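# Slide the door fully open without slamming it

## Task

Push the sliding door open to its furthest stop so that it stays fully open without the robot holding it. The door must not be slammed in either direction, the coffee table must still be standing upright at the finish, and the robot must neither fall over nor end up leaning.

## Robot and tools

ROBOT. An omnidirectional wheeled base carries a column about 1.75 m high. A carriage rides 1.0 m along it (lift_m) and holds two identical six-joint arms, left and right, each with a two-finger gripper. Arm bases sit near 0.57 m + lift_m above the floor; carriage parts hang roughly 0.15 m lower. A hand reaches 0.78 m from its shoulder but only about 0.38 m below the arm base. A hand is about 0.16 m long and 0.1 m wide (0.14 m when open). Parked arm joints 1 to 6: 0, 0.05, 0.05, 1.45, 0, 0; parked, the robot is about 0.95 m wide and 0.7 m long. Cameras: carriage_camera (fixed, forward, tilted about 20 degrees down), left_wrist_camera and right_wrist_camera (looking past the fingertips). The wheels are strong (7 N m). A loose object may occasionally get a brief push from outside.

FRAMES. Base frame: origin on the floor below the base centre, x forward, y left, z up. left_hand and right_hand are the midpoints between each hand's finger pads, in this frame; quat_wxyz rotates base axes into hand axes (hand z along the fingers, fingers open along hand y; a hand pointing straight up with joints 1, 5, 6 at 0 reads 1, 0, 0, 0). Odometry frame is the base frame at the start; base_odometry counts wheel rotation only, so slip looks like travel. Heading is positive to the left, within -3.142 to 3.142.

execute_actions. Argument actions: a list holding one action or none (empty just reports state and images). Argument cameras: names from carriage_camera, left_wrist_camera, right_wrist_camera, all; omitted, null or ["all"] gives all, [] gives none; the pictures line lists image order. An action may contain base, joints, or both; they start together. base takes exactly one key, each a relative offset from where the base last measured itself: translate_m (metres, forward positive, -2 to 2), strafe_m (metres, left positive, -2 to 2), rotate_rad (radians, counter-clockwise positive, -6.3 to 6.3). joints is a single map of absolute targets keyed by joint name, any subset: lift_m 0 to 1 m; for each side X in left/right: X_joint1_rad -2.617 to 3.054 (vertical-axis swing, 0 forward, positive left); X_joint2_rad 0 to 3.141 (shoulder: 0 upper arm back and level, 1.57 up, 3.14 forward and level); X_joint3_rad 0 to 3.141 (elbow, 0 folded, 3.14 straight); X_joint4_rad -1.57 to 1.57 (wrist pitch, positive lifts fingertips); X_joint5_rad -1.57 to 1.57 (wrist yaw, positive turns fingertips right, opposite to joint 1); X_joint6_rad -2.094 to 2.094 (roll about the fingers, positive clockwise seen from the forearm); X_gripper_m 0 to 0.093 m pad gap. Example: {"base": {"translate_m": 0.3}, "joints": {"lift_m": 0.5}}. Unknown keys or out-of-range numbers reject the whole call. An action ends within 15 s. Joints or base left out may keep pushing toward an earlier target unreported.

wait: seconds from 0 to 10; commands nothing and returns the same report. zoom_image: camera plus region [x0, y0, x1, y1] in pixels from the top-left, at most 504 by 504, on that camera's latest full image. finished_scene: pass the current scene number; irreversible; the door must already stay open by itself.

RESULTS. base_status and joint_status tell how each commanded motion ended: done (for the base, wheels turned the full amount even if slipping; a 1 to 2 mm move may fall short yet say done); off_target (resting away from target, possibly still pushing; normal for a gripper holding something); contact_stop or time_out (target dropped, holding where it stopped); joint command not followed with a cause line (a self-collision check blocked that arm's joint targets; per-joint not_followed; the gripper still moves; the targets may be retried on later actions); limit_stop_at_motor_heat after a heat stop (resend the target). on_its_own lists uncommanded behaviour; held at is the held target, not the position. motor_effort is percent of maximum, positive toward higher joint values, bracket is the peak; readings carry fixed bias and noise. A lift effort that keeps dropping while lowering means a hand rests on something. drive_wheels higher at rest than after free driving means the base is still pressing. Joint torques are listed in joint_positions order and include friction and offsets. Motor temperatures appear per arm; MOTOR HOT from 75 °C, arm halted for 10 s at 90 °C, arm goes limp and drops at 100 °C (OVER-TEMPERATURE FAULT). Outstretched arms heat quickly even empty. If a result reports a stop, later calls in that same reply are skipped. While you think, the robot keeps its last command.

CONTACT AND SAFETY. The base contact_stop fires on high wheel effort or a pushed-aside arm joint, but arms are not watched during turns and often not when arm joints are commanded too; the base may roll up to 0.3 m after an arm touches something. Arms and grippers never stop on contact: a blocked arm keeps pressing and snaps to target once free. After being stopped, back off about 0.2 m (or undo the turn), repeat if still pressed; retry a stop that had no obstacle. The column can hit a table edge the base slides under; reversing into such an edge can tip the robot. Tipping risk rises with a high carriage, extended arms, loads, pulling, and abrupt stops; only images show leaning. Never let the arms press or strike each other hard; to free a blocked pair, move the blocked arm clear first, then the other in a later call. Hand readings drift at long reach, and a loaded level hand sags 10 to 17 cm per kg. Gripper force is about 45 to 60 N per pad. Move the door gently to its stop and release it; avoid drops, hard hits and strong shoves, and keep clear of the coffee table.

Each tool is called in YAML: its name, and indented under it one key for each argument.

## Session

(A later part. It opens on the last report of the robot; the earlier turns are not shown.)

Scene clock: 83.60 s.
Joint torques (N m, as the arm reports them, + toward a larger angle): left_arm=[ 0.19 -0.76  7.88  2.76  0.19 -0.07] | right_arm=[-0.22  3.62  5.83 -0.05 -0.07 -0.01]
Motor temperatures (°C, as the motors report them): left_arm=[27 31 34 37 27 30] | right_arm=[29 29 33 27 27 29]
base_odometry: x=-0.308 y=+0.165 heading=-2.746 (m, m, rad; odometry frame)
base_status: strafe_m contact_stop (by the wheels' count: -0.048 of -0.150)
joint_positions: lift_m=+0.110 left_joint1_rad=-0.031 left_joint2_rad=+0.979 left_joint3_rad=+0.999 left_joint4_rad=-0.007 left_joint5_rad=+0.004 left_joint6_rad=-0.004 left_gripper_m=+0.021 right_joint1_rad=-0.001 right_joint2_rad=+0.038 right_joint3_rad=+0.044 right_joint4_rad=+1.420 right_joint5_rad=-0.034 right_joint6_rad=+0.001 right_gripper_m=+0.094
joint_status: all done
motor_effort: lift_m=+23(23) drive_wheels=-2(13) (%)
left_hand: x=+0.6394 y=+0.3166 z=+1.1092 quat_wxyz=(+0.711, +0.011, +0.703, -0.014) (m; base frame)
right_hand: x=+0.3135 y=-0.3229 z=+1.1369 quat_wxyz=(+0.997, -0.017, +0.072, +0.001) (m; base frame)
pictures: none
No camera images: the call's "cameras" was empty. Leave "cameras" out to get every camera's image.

Keep stepping; each gives ~5 cm gently.

execute_actions:
  actions:
    - {"base":{"strafe_m":-0.035}}
  cameras: []

execute_actions:
  actions:
    - {"base":{"strafe_m":-0.035}}
  cameras: []

execute_actions:
  actions:
    - {"base":{"strafe_m":-0.035}}
  cameras: []

execute_actions:
  actions:
    - {"base":{"strafe_m":-0.035}}
  cameras: []

execute_actions:
  actions:
    - {"base":{"strafe_m":-0.035}}
  cameras: []

execute_actions:
  actions:
    - {"base":{"strafe_m":-0.035}}
  cameras: ["right_wrist_camera","carriage_camera"]

Scene clock: 88.23 s.
Joint torques (N m, as the arm reports them, + toward a larger angle): left_arm=[-0.36 -0.57  7.86  2.78  0.26 -0.09] | right_arm=[-0.22  3.72  5.85 -0.05 -0.07  0.01]
Motor temperatures (°C, as the motors report them): left_arm=[27 31 34 38 27 30] | right_arm=[29 29 33 27 27 29]
base_odometry: x=-0.321 y=+0.197 heading=-2.746 (m, m, rad; odometry frame)
base_status: done
joint_positions: lift_m=+0.110 left_joint1_rad=-0.027 left_joint2_rad=+0.979 left_joint3_rad=+0.999 left_joint4_rad=-0.008 left_joint5_rad=-0.006 left_joint6_rad=-0.003 left_gripper_m=+0.021 right_joint1_rad=-0.001 right_joint2_rad=+0.038 right_joint3_rad=+0.044 right_joint4_rad=+1.420 right_joint5_rad=-0.034 right_joint6_rad=+0.001 right_gripper_m=+0.094
joint_status: not commanded
motor_effort: lift_m=+23(23) drive_wheels=-3(10) (%)
left_hand: x=+0.6395 y=+0.3200 z=+1.1091 quat_wxyz=(+0.711, +0.006, +0.703, -0.009) (m; base frame)
right_hand: x=+0.3135 y=-0.3229 z=+1.1369 quat_wxyz=(+0.997, -0.017, +0.072, +0.001) (m; base frame)
pictures: none
No camera images: the call's "cameras" was empty. Leave "cameras" out to get every camera's image.

Scene clock: 89.33 s.
Joint torques (N m, as the arm reports them, + toward a larger angle): left_arm=[-0.53 -0.68  7.76  2.74  0.38 -0.06] | right_arm=[-0.26  3.6   5.82 -0.03 -0.08  0.02]
Motor temperatures (°C, as the motors report them): left_arm=[27 31 34 38 27 30] | right_arm=[29 29 33 27 27 29]
base_odometry: x=-0.335 y=+0.229 heading=-2.745 (m, m, rad; odometry frame)
base_status: done
joint_positions: lift_m=+0.110 left_joint1_rad=-0.023 left_joint2_rad=+0.979 left_joint3_rad=+0.999 left_joint4_rad=-0.009 left_joint5_rad=-0.013 left_joint6_rad=-0.003 left_gripper_m=+0.021 right_joint1_rad=-0.001 right_joint2_rad=+0.038 right_joint3_rad=+0.044 right_joint4_rad=+1.420 right_joint5_rad=-0.034 right_joint6_rad=+0.001 right_gripper_m=+0.094
joint_status: not commanded
motor_effort: lift_m=+22(22) drive_wheels=-3(10) (%)
left_hand: x=+0.6396 y=+0.3223 z=+1.1088 quat_wxyz=(+0.711, +0.002, +0.703, -0.005) (m; base frame)
right_hand: x=+0.3135 y=-0.3229 z=+1.1369 quat_wxyz=(+0.997, -0.017, +0.072, +0.001) (m; base frame)
pictures: none
No camera images: the call's "cameras" was empty. Leave "cameras" out to get every camera's image.

Scene clock: 90.43 s.
Joint torques (N m, as the arm reports them, + toward a larger angle): left_arm=[-0.64 -0.61  7.69  2.81  0.37 -0.11] | right_arm=[-0.21  3.71  5.89 -0.06 -0.07 -0.02]
Motor temperatures (°C, as the motors report them): left_arm=[27 31 34 38 28 30] | right_arm=[29 29 33 27 27 29]
base_odometry: x=-0.349 y=+0.261 heading=-2.745 (m, m, rad; odometry frame)
base_status: done
joint_positions: lift_m=+0.110 left_joint1_rad=-0.022 left_joint2_rad=+0.979 left_joint3_rad=+0.999 left_joint4_rad=-0.010 left_joint5_rad=-0.018 left_joint6_rad=-0.003 left_gripper_m=+0.021 right_joint1_rad=-0.001 right_joint2_rad=+0.038 right_joint3_rad=+0.044 right_joint4_rad=+1.420 right_joint5_rad=-0.034 right_joint6_rad=+0.001 right_gripper_m=+0.094
joint_status: not commanded
motor_effort: lift_m=+23(23) drive_wheels=-2(10) (%)
left_hand: x=+0.6396 y=+0.3235 z=+1.1085 quat_wxyz=(+0.710, +0.000, +0.704, -0.003) (m; base frame)
right_hand: x=+0.3135 y=-0.3229 z=+1.1369 quat_wxyz=(+0.997, -0.017, +0.072, +0.001) (m; base frame)
pictures: none
No camera images: the call's "cameras" was empty. Leave "cameras" out to get every camera's image.

Scene clock: 91.53 s.
Joint torques (N m, as the arm reports them, + toward a larger angle): left_arm=[-0.84 -0.55  7.92  2.79  0.48 -0.08] | right_arm=[-0.23  3.72  5.78 -0.05 -0.09  0.  ]
Motor temperatures (°C, as the motors report them): left_arm=[27 31 34 38 28 30] | right_arm=[29 29 33 27 27 29]
base_odometry: x=-0.362 y=+0.293 heading=-2.745 (m, m, rad; odometry frame)
base_status: done
joint_positions: lift_m=+0.110 left_joint1_rad=-0.020 left_joint2_rad=+0.979 left_joint3_rad=+0.999 left_joint4_rad=-0.010 left_joint5_rad=-0.024 left_joint6_rad=-0.003 left_gripper_m=+0.021 right_joint1_rad=-0.001 right_joint2_rad=+0.038 right_joint3_rad=+0.044 right_joint4_rad=+1.420 right_joint5_rad=-0.034 right_joint6_rad=+0.001 right_gripper_m=+0.094
joint_status: not commanded
motor_effort: lift_m=+23(23) drive_wheels=-2(11) (%)
left_hand: x=+0.6396 y=+0.3253 z=+1.1084 quat_wxyz=(+0.710, -0.002, +0.704, +0.000) (m; base frame)
right_hand: x=+0.3135 y=-0.3229 z=+1.1369 quat_wxyz=(+0.997, -0.017, +0.072, +0.001) (m; base frame)
pictures: none
No camera images: the call's "cameras" was empty. Leave "cameras" out to get every camera's image.

Scene clock: 92.63 s.
Joint torques (N m, as the arm reports them, + toward a larger angle): left_arm=[-0.96 -0.61  7.73  2.83  0.52 -0.06] | right_arm=[-0.18  3.58  5.83 -0.07 -0.09 -0.02]
Motor temperatures (°C, as the motors report them): left_arm=[27 31 34 38 28 30] | right_arm=[29 29 33 27 27 29]
base_odometry: x=-0.376 y=+0.326 heading=-2.745 (m, m, rad; odometry frame)
base_status: done
joint_positions: lift_m=+0.110 left_joint1_rad=-0.019 left_joint2_rad=+0.979 left_joint3_rad=+0.999 left_joint4_rad=-0.011 left_joint5_rad=-0.029 left_joint6_rad=-0.003 left_gripper_m=+0.021 right_joint1_rad=-0.001 right_joint2_rad=+0.038 right_joint3_rad=+0.044 right_joint4_rad=+1.420 right_joint5_rad=-0.034 right_joint6_rad=+0.001 right_gripper_m=+0.094
joint_status: not commanded
motor_effort: lift_m=+23(23) drive_wheels=-2(10) (%)
left_hand: x=+0.6396 y=+0.3267 z=+1.1082 quat_wxyz=(+0.710, -0.005, +0.704, +0.002) (m; base frame)
right_hand: x=+0.3135 y=-0.3229 z=+1.1369 quat_wxyz=(+0.997, -0.017, +0.072, +0.001) (m; base frame)
pictures: none
No camera images: the call's "cameras" was empty. Leave "cameras" out to get every camera's image.

Scene clock: 93.77 s.
Joint torques (N m, as the arm reports them, + toward a larger angle): left_arm=[-1.17 -0.34  7.86  2.82  0.55 -0.12] | right_arm=[-0.18  3.7   5.87 -0.08 -0.08  0.01]
Motor temperatures (°C, as the motors report them): left_arm=[27 31 34 38 28 30] | right_arm=[29 29 33 27 27 29]
base_odometry: x=-0.390 y=+0.358 heading=-2.745 (m, m, rad; odometry frame)
base_status: done
joint_positions: lift_m=+0.110 left_joint1_rad=-0.018 left_joint2_rad=+0.978 left_joint3_rad=+0.999 left_joint4_rad=-0.012 left_joint5_rad=-0.032 left_joint6_rad=-0.003 left_gripper_m=+0.021 right_joint1_rad=-0.001 right_joint2_rad=+0.038 right_joint3_rad=+0.044 right_joint4_rad=+1.420 right_joint5_rad=-0.034 right_joint6_rad=+0.001 right_gripper_m=+0.094
joint_status: not commanded
motor_effort: lift_m=+23(23) drive_wheels=-2(10) (%)
left_hand: x=+0.6392 y=+0.3274 z=+1.1085 quat_wxyz=(+0.710, -0.006, +0.704, +0.004) (m; base frame)
right_hand: x=+0.3135 y=-0.3229 z=+1.1369 quat_wxyz=(+0.997, -0.017, +0.072, +0.001) (m; base frame)
pictures: carriage_camera, right_wrist_camera
Images, in order (width x height): carriage_camera 504x504, right_wrist_camera 504x504.

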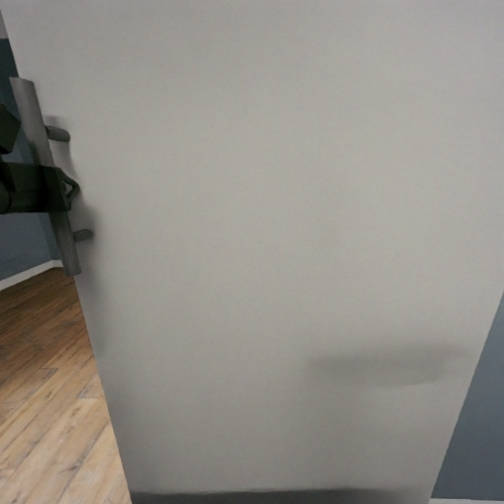

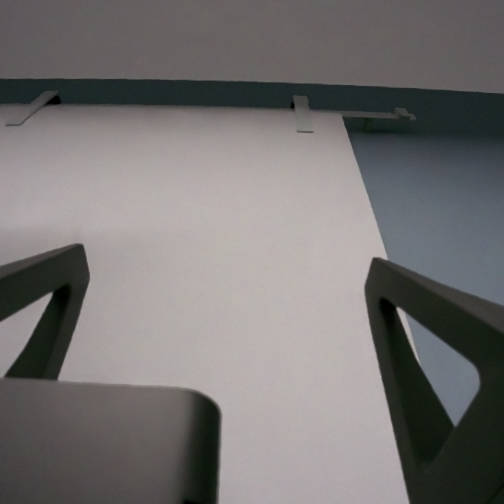

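execute_actions:
  actions:
    - {"base":{"strafe_m":-0.04}}
  cameras: []

execute_actions:
  actions:
    - {"base":{"strafe_m":-0.04}}
  cameras: []

execute_actions:
  actions:
    - {"base":{"strafe_m":-0.04}}
  cameras: []

execute_actions:
  actions:
    - {"base":{"strafe_m":-0.04}}
  cameras: []

execute_actions:
  actions:
    - {"base":{"strafe_m":-0.04}}
  cameras: ["right_wrist_camera"]

Scene clock: 98.80 s.
Joint torques (N m, as the arm reports them, + toward a larger angle): left_arm=[-0.73 -0.59  7.84  2.81  0.53 -0.07] | right_arm=[-0.19  3.54  5.85 -0.05 -0.07  0.01]
Motor temperatures (°C, as the motors report them): left_arm=[27 31 35 39 28 30] | right_arm=[29 29 33 27 27 29]
base_odometry: x=-0.405 y=+0.395 heading=-2.744 (m, m, rad; odometry frame)
base_status: done
joint_positions: lift_m=+0.110 left_joint1_rad=-0.020 left_joint2_rad=+0.977 left_joint3_rad=+0.999 left_joint4_rad=-0.013 left_joint5_rad=-0.027 left_joint6_rad=-0.003 left_gripper_m=+0.020 right_joint1_rad=-0.001 right_joint2_rad=+0.038 right_joint3_rad=+0.044 right_joint4_rad=+1.420 right_joint5_rad=-0.034 right_joint6_rad=+0.001 right_gripper_m=+0.094
joint_status: not commanded
motor_effort: lift_m=+23(23) drive_wheels=-2(10) (%)
left_hand: x=+0.6389 y=+0.3260 z=+1.1085 quat_wxyz=(+0.710, -0.004, +0.704, +0.001) (m; base frame)
right_hand: x=+0.3135 y=-0.3229 z=+1.1369 quat_wxyz=(+0.997, -0.017, +0.072, +0.001) (m; base frame)
pictures: none
No camera images: the call's "cameras" was empty. Leave "cameras" out to get every camera's image.

Scene clock: 99.97 s.
Joint torques (N m, as the arm reports them, + toward a larger angle): left_arm=[-1.1  -0.37  7.84  2.81  0.55 -0.09] | right_arm=[-0.18  3.67  5.83 -0.06 -0.07  0.  ]
Motor temperatures (°C, as the motors report them): left_arm=[27 31 35 39 28 30] | right_arm=[29 29 33 27 27 29]
base_odometry: x=-0.421 y=+0.432 heading=-2.744 (m, m, rad; odometry frame)
base_status: done
joint_positions: lift_m=+0.110 left_joint1_rad=-0.020 left_joint2_rad=+0.976 left_joint3_rad=+0.999 left_joint4_rad=-0.014 left_joint5_rad=-0.029 left_joint6_rad=-0.003 left_gripper_m=+0.020 right_joint1_rad=-0.001 right_joint2_rad=+0.038 right_joint3_rad=+0.044 right_joint4_rad=+1.420 right_joint5_rad=-0.034 right_joint6_rad=+0.001 right_gripper_m=+0.094
joint_status: not commanded
motor_effort: lift_m=+23(23) drive_wheels=-2(11) (%)
left_hand: x=+0.6386 y=+0.3264 z=+1.1086 quat_wxyz=(+0.710, -0.004, +0.704, +0.002) (m; base frame)
right_hand: x=+0.3135 y=-0.3229 z=+1.1369 quat_wxyz=(+0.997, -0.017, +0.072, +0.001) (m; base frame)
pictures: none
No camera images: the call's "cameras" was empty. Leave "cameras" out to get every camera's image.

Scene clock: 101.13 s.
Joint torques (N m, as the arm reports them, + toward a larger angle): left_arm=[-0.81 -0.53  7.72  2.86  0.49 -0.03] | right_arm=[-0.24  3.69  5.87 -0.07 -0.07 -0.02]
Motor temperatures (°C, as the motors report them): left_arm=[27 31 35 39 28 30] | right_arm=[29 29 33 27 27 29]
base_odometry: x=-0.437 y=+0.468 heading=-2.744 (m, m, rad; odometry frame)
base_status: done
joint_positions: lift_m=+0.110 left_joint1_rad=-0.020 left_joint2_rad=+0.976 left_joint3_rad=+0.999 left_joint4_rad=-0.015 left_joint5_rad=-0.028 left_joint6_rad=-0.003 left_gripper_m=+0.020 right_joint1_rad=-0.001 right_joint2_rad=+0.038 right_joint3_rad=+0.044 right_joint4_rad=+1.420 right_joint5_rad=-0.034 right_joint6_rad=+0.001 right_gripper_m=+0.094
joint_status: not commanded
motor_effort: lift_m=+23(23) drive_wheels=-2(10) (%)
left_hand: x=+0.6386 y=+0.3263 z=+1.1084 quat_wxyz=(+0.710, -0.004, +0.704, +0.002) (m; base frame)
right_hand: x=+0.3135 y=-0.3229 z=+1.1369 quat_wxyz=(+0.997, -0.017, +0.072, +0.001) (m; base frame)
pictures: none
No camera images: the call's "cameras" was empty. Leave "cameras" out to get every camera's image.

Scene clock: 102.30 s.
Joint torques (N m, as the arm reports them, + toward a larger angle): left_arm=[-0.79 -0.19  7.98  2.87  0.56 -0.1 ] | right_arm=[-0.21  3.69  5.84 -0.05 -0.08  0.  ]
Motor temperatures (°C, as the motors report them): left_arm=[27 31 35 39 28 30] | right_arm=[29 29 33 27 27 29]
base_odometry: x=-0.452 y=+0.505 heading=-2.744 (m, m, rad; odometry frame)
base_status: done
joint_positions: lift_m=+0.110 left_joint1_rad=-0.019 left_joint2_rad=+0.974 left_joint3_rad=+0.999 left_joint4_rad=-0.017 left_joint5_rad=-0.029 left_joint6_rad=-0.003 left_gripper_m=+0.020 right_joint1_rad=-0.001 right_joint2_rad=+0.038 right_joint3_rad=+0.044 right_joint4_rad=+1.420 right_joint5_rad=-0.034 right_joint6_rad=+0.001 right_gripper_m=+0.094
joint_status: not commanded
motor_effort: lift_m=+23(23) drive_wheels=-2(10) (%)
left_hand: x=+0.6382 y=+0.3266 z=+1.1085 quat_wxyz=(+0.710, -0.004, +0.704, +0.002) (m; base frame)
right_hand: x=+0.3135 y=-0.3229 z=+1.1369 quat_wxyz=(+0.997, -0.017, +0.072, +0.001) (m; base frame)
pictures: none
No camera images: the call's "cameras" was empty. Leave "cameras" out to get every camera's image.

Scene clock: 103.47 s.
Joint torques (N m, as the arm reports them, + toward a larger angle): left_arm=[-0.75 -0.2   7.99  2.88  0.5  -0.05] | right_arm=[-0.28  3.7   5.87 -0.07 -0.08  0.01]
Motor temperatures (°C, as the motors report them): left_arm=[27 31 35 40 28 30] | right_arm=[29 29 33 27 27 29]
base_odometry: x=-0.468 y=+0.542 heading=-2.744 (m, m, rad; odometry frame)
base_status: done
joint_positions: lift_m=+0.110 left_joint1_rad=-0.019 left_joint2_rad=+0.973 left_joint3_rad=+0.999 left_joint4_rad=-0.019 left_joint5_rad=-0.031 left_joint6_rad=-0.004 left_gripper_m=+0.020 right_joint1_rad=-0.001 right_joint2_rad=+0.038 right_joint3_rad=+0.044 right_joint4_rad=+1.420 right_joint5_rad=-0.034 right_joint6_rad=+0.001 right_gripper_m=+0.094
joint_status: not commanded
motor_effort: lift_m=+23(23) drive_wheels=-2(10) (%)
left_hand: x=+0.6379 y=+0.3269 z=+1.1085 quat_wxyz=(+0.710, -0.005, +0.705, +0.003) (m; base frame)
right_hand: x=+0.3135 y=-0.3229 z=+1.1369 quat_wxyz=(+0.997, -0.017, +0.072, +0.001) (m; base frame)
pictures: right_wrist_camera
Images, in order (width x height): right_wrist_camera 504x504.

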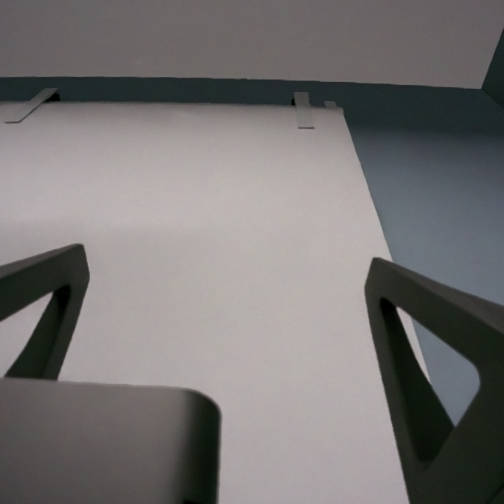

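execute_actions:
  actions:
    - {"base":{"strafe_m":-0.03}}
  cameras: []

execute_actions:
  actions:
    - {"base":{"strafe_m":-0.03}}
  cameras: ["right_wrist_camera"]

Scene clock: 106.00 s.
Joint torques (N m, as the arm reports them, + toward a larger angle): left_arm=[-1.27 -0.16  7.8   2.92  0.65 -0.09] | right_arm=[-0.24  3.61  5.74 -0.04 -0.09  0.  ]
Motor temperatures (°C, as the motors report them): left_arm=[27 31 35 40 28 30] | right_arm=[29 29 33 27 27 29]
base_odometry: x=-0.480 y=+0.570 heading=-2.743 (m, m, rad; odometry frame)
base_status: done
joint_positions: lift_m=+0.110 left_joint1_rad=-0.017 left_joint2_rad=+0.973 left_joint3_rad=+0.999 left_joint4_rad=-0.019 left_joint5_rad=-0.038 left_joint6_rad=-0.004 left_gripper_m=+0.020 right_joint1_rad=-0.001 right_joint2_rad=+0.038 right_joint3_rad=+0.044 right_joint4_rad=+1.420 right_joint5_rad=-0.034 right_joint6_rad=+0.001 right_gripper_m=+0.094
joint_status: not commanded
motor_effort: lift_m=+23(23) drive_wheels=-3(10) (%)
left_hand: x=+0.6378 y=+0.3289 z=+1.1083 quat_wxyz=(+0.709, -0.009, +0.705, +0.006) (m; base frame)
right_hand: x=+0.3135 y=-0.3229 z=+1.1369 quat_wxyz=(+0.997, -0.017, +0.072, +0.001) (m; base frame)
pictures: none
No camera images: the call's "cameras" was empty. Leave "cameras" out to get every camera's image.

Scene clock: 107.00 s.
Joint torques (N m, as the arm reports them, + toward a larger angle): left_arm=[-4.47 -0.23  7.9   2.9   1.31 -0.1 ] | right_arm=[-0.2   3.65  5.82 -0.04 -0.09  0.  ]
Motor temperatures (°C, as the motors report them): left_arm=[27 31 35 40 28 30] | right_arm=[29 29 33 27 27 29]
base_odometry: x=-0.492 y=+0.597 heading=-2.743 (m, m, rad; odometry frame)
base_status: done
joint_positions: lift_m=+0.110 left_joint1_rad=+0.017 left_joint2_rad=+0.973 left_joint3_rad=+0.999 left_joint4_rad=-0.018 left_joint5_rad=-0.096 left_joint6_rad=-0.003 left_gripper_m=+0.020 right_joint1_rad=-0.001 right_joint2_rad=+0.038 right_joint3_rad=+0.044 right_joint4_rad=+1.420 right_joint5_rad=-0.034 right_joint6_rad=+0.001 right_gripper_m=+0.094
joint_status: not commanded
motor_effort: lift_m=+23(23) drive_wheels=+5(12) (%)
left_hand: x=+0.6368 y=+0.3512 z=+1.1087 quat_wxyz=(+0.709, -0.041, +0.703, +0.039) (m; base frame)
right_hand: x=+0.3135 y=-0.3229 z=+1.1369 quat_wxyz=(+0.997, -0.017, +0.072, +0.001) (m; base frame)
pictures: right_wrist_camera
Images, in order (width x height): right_wrist_camera 504x504.

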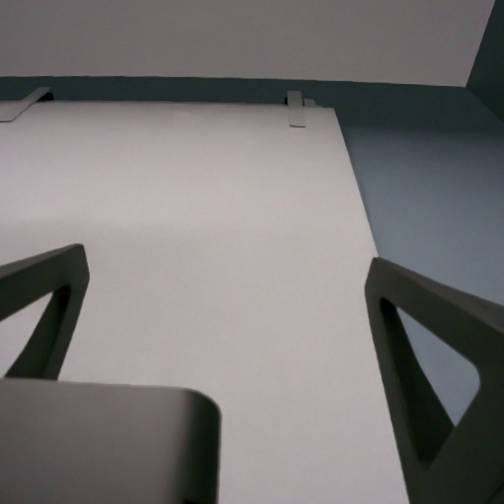

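At the stop. Release, back off, and check it stays.

execute_actions:
  actions:
    - {"joints":{"left_gripper_m":0.09,"left_joint1_rad":0.0}}
  cameras: []

execute_actions:
  actions:
    - {"base":{"translate_m":-0.3}}
  cameras: []

wait:
  seconds: 4

Scene clock: 110.17 s.
Joint torques (N m, as the arm reports them, + toward a larger angle): left_arm=[-1.72  1.11  7.7   2.75  0.31 -0.07] | right_arm=[-0.27  3.68  5.89 -0.08 -0.08 -0.04]
Motor temperatures (°C, as the motors report them): left_arm=[27 31 35 40 28 30] | right_arm=[29 29 33 27 27 29]
base_odometry: x=-0.492 y=+0.597 heading=-2.743 (m, m, rad; odometry frame)
base_status: not commanded
joint_positions: lift_m=+0.110 left_joint1_rad=+0.017 left_joint2_rad=+0.958 left_joint3_rad=+0.999 left_joint4_rad=-0.008 left_joint5_rad=-0.006 left_joint6_rad=-0.004 left_gripper_m=+0.090 right_joint1_rad=-0.001 right_joint2_rad=+0.038 right_joint3_rad=+0.044 right_joint4_rad=+1.420 right_joint5_rad=-0.034 right_joint6_rad=+0.001 right_gripper_m=+0.094
joint_status: all done
motor_effort: lift_m=+23(23) drive_wheels=+2(5) (%)
left_hand: x=+0.6335 y=+0.3357 z=+1.1162 quat_wxyz=(+0.718, -0.009, +0.695, +0.007) (m; base frame)
right_hand: x=+0.3135 y=-0.3229 z=+1.1369 quat_wxyz=(+0.997, -0.017, +0.072, +0.001) (m; base frame)
pictures: none
No camera images: the call's "cameras" was empty. Leave "cameras" out to get every camera's image.

Scene clock: 112.63 s.
Joint torques (N m, as the arm reports them, + toward a larger angle): left_arm=[-1.17 -1.13  7.82  2.63  0.15 -0.05] | right_arm=[-0.3   3.68  5.86 -0.06 -0.06 -0.02]
Motor temperatures (°C, as the motors report them): left_arm=[27 31 35 40 28 30] | right_arm=[29 29 33 27 27 29]
base_odometry: x=-0.215 y=+0.714 heading=-2.743 (m, m, rad; odometry frame)
base_status: done
joint_positions: lift_m=+0.110 left_joint1_rad=+0.012 left_joint2_rad=+0.986 left_joint3_rad=+0.999 left_joint4_rad=+0.002 left_joint5_rad=+0.007 left_joint6_rad=-0.004 left_gripper_m=+0.090 right_joint1_rad=-0.001 right_joint2_rad=+0.038 right_joint3_rad=+0.044 right_joint4_rad=+1.420 right_joint5_rad=-0.034 right_joint6_rad=+0.001 right_gripper_m=+0.094
joint_status: not commanded
motor_effort: lift_m=+23(23) drive_wheels=-1(9) (%)
left_hand: x=+0.6414 y=+0.3317 z=+1.1092 quat_wxyz=(+0.712, -0.003, +0.702, +0.000) (m; base frame)
right_hand: x=+0.3135 y=-0.3229 z=+1.1369 quat_wxyz=(+0.997, -0.017, +0.072, +0.001) (m; base frame)
pictures: none
No camera images: the call's "cameras" was empty. Leave "cameras" out to get every camera's image.

Scene clock: 116.63 s.
Joint torques (N m, as the arm reports them, + toward a larger angle): left_arm=[-1.02 -1.13  7.81  2.66  0.15 -0.04] | right_arm=[-0.26  3.6   5.92 -0.05 -0.06  0.  ]
Motor temperatures (°C, as the motors report them): left_arm=[27 31 35 40 28 30] | right_arm=[29 29 33 27 27 29]
base_odometry: x=-0.215 y=+0.714 heading=-2.743 (m, m, rad; odometry frame)
base_status: done
joint_positions: lift_m=+0.110 left_joint1_rad=+0.012 left_joint2_rad=+0.986 left_joint3_rad=+0.999 left_joint4_rad=+0.002 left_joint5_rad=+0.007 left_joint6_rad=-0.004 left_gripper_m=+0.090 right_joint1_rad=-0.001 right_joint2_rad=+0.038 right_joint3_rad=+0.044 right_joint4_rad=+1.420 right_joint5_rad=-0.034 right_joint6_rad=+0.001 right_gripper_m=+0.094
joint_status: not commanded
motor_effort: lift_m=+23(23) drive_wheels=-1(9) (%)
left_hand: x=+0.6414 y=+0.3317 z=+1.1092 quat_wxyz=(+0.712, -0.003, +0.702, +0.000) (m; base frame)
right_hand: x=+0.3135 y=-0.3229 z=+1.1369 quat_wxyz=(+0.997, -0.017, +0.072, +0.001) (m; base frame)
wait: 4.00 s; at rest by 0.27 s
pictures: carriage_camera, left_wrist_camera, right_wrist_camera
Images, in order (width x height): carriage_camera 504x504, left_wrist_camera 504x504, right_wrist_camera 504x504.

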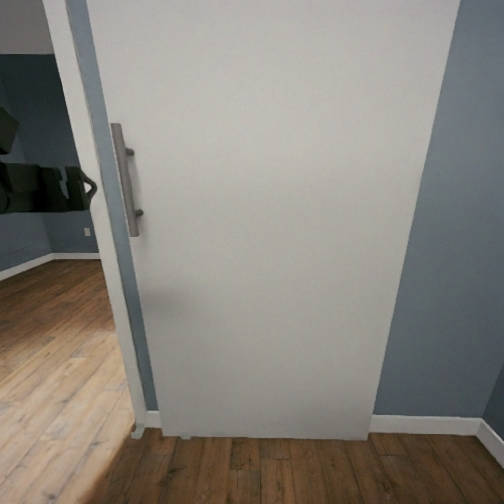

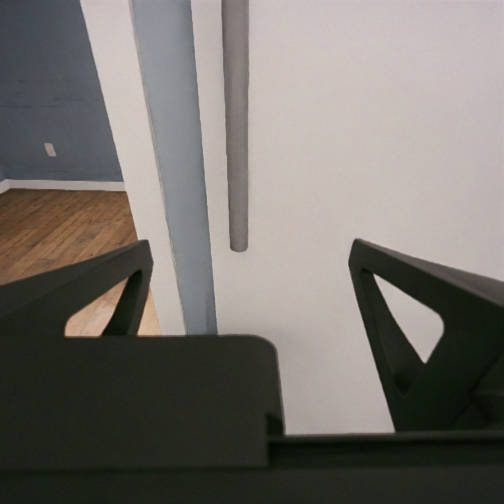

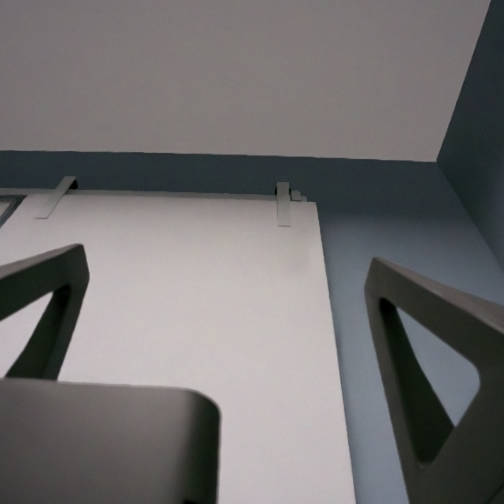

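finished_scene:
  scene: 1

The scene is finished: the task was done.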